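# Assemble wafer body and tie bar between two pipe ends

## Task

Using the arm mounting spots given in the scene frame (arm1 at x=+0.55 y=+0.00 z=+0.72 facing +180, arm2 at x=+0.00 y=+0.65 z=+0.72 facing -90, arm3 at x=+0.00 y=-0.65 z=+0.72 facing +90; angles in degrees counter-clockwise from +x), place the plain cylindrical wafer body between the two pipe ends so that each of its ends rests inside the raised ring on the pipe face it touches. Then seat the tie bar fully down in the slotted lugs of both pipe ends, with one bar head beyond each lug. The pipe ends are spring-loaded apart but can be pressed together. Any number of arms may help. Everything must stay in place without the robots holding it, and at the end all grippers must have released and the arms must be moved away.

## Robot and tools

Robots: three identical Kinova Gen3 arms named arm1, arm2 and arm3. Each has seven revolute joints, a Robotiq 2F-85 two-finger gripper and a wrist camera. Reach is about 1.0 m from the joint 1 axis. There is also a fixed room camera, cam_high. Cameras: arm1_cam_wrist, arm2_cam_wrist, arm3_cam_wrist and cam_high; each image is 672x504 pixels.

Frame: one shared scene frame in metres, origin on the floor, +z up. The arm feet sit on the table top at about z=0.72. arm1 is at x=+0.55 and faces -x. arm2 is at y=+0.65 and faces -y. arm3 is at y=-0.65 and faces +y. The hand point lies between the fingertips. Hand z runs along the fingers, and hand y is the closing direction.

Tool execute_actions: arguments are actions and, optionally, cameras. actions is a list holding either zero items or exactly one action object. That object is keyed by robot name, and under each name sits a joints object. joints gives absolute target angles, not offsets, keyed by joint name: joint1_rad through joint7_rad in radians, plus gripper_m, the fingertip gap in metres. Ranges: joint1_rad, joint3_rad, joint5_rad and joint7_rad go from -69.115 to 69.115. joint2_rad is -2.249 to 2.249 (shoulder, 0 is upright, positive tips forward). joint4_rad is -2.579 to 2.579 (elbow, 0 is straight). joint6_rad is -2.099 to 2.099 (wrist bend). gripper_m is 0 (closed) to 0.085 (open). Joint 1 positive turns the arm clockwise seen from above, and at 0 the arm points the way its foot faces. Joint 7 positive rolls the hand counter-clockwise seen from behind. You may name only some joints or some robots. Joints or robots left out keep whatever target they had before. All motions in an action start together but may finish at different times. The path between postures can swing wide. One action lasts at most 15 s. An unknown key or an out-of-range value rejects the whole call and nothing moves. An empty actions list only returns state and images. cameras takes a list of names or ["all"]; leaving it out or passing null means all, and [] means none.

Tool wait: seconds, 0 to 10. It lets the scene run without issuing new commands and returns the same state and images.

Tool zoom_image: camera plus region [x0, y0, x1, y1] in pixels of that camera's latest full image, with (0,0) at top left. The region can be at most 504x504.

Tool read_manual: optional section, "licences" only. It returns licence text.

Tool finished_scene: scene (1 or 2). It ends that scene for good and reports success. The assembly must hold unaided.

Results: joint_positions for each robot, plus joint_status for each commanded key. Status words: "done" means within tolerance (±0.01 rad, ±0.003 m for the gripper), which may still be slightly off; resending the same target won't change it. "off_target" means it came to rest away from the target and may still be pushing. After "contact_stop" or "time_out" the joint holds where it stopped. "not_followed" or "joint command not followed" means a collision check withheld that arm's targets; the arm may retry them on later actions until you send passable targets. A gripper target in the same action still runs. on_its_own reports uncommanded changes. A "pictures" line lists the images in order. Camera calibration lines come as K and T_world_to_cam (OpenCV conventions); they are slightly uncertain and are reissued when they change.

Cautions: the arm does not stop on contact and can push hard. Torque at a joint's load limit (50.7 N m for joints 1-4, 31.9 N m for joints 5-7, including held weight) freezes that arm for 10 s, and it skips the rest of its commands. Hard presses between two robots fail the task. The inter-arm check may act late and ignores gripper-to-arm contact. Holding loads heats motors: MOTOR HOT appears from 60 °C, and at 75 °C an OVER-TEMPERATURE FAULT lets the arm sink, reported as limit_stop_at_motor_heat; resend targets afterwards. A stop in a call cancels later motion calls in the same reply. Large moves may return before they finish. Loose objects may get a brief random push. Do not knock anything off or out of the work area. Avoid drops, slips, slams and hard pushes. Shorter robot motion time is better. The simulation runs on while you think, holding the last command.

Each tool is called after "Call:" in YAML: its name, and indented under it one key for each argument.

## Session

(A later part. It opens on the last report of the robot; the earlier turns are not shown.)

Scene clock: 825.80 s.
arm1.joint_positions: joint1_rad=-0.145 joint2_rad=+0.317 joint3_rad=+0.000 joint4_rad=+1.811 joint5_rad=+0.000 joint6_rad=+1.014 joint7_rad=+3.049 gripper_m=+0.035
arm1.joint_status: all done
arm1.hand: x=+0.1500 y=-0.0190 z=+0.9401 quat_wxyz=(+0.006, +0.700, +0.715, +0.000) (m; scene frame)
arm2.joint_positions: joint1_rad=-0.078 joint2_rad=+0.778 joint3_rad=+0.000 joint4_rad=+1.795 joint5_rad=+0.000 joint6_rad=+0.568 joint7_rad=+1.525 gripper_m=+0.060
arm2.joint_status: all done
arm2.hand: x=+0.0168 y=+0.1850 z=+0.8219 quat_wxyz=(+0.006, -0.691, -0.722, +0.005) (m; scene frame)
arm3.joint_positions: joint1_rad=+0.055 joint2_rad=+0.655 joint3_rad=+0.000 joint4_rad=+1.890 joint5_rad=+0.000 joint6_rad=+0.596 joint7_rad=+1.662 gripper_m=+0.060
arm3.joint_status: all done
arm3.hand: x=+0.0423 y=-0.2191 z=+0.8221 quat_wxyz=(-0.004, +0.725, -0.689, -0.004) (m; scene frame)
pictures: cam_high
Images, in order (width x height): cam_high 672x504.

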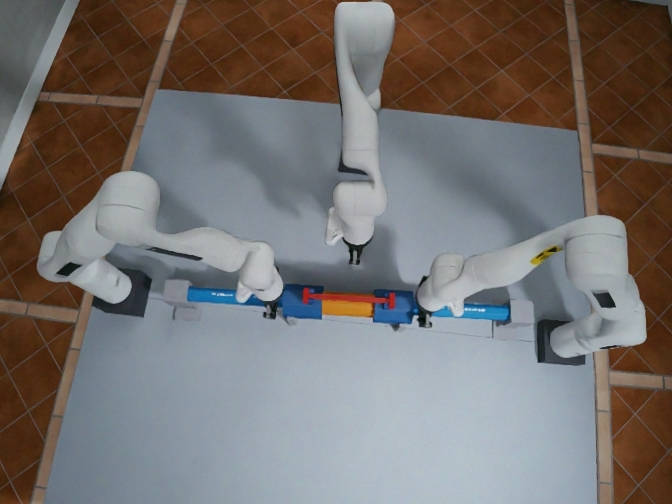

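Call:
execute_actions:
  actions:
    - {"arm1": {"joints": {"joint2_rad": 0.05, "joint4_rad": 2.0, "joint6_rad": 1.09}}, "arm2": {"joints": {"joint2_rad": 0.3, "joint4_rad": 1.92, "joint6_rad": 0.92}}, "arm3": {"joints": {"joint2_rad": 0.2, "joint4_rad": 1.99, "joint6_rad": 0.95}}}
  cameras: ["cam_high"]

Call:
zoom_image:
  camera: "cam_high"
  region: [280, 270, 420, 335]

Scene clock: 841.37 s.
arm1.joint_positions: joint1_rad=-0.145 joint2_rad=+0.050 joint3_rad=+0.000 joint4_rad=+2.000 joint5_rad=+0.000 joint6_rad=+1.090 joint7_rad=+3.049 gripper_m=+0.035
arm1.joint_status: all done
arm1.hand: x=+0.2465 y=-0.0076 z=+0.9825 quat_wxyz=(+0.005, +0.700, +0.715, +0.000) (m; scene frame)
arm2.joint_positions: joint1_rad=-0.078 joint2_rad=+0.300 joint3_rad=+0.000 joint4_rad=+1.920 joint5_rad=+0.000 joint6_rad=+0.920 joint7_rad=+1.525 gripper_m=+0.060
arm2.joint_status: all done
arm2.hand: x=+0.0115 y=+0.2739 z=+0.9993 quat_wxyz=(+0.005, -0.691, -0.722, +0.005) (m; scene frame)
arm3.joint_positions: joint1_rad=+0.055 joint2_rad=+0.200 joint3_rad=+0.000 joint4_rad=+1.990 joint5_rad=+0.000 joint6_rad=+0.950 joint7_rad=+1.662 gripper_m=+0.060
arm3.joint_status: all done
arm3.hand: x=+0.0386 y=-0.3136 z=+0.9773 quat_wxyz=(-0.005, +0.725, -0.689, -0.005) (m; scene frame)
pictures: cam_high
Images, in order (width x height): cam_high 672x504.

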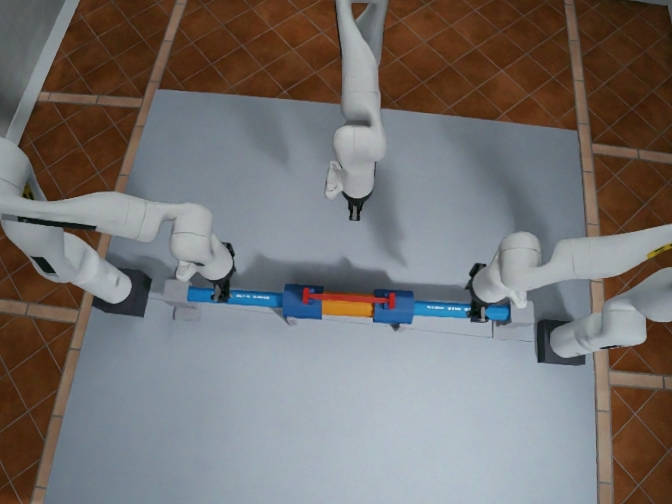

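Region (280, 270, 420, 335) of cam_high's 672x504 image, scaled by 3.600, with more detail than that image has; it fills the top 234 rows of this view, and the rest is white.

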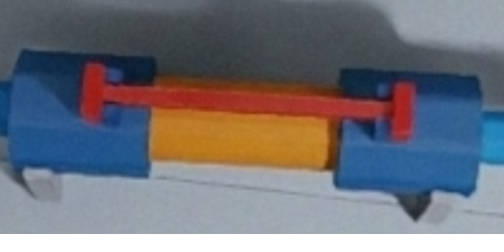

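Call:
zoom_image:
  camera: "cam_high"
  region: [360, 280, 420, 330]

Call:
zoom_image:
  camera: "cam_high"
  region: [280, 275, 340, 325]

Region (360, 280, 420, 330) of cam_high's 672x504 image, scaled by 8.400, with more detail than that image has.

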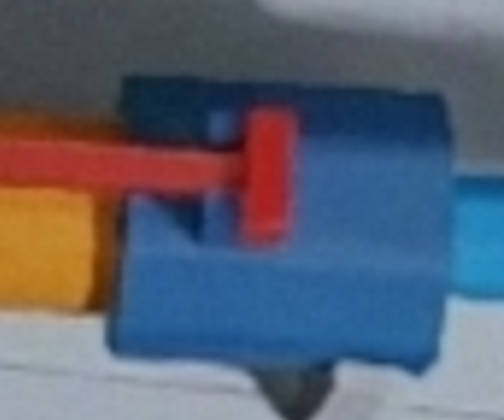

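Region (280, 275, 340, 325) of cam_high's 672x504 image, scaled by 8.400, with more detail than that image has.

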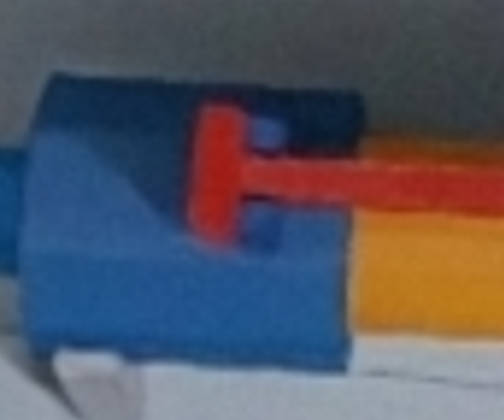

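Both ends are seated and the arms are clear, so I'm ending scene 1.

Call:
finished_scene:
  scene: 1

The scene is finished: the task was done.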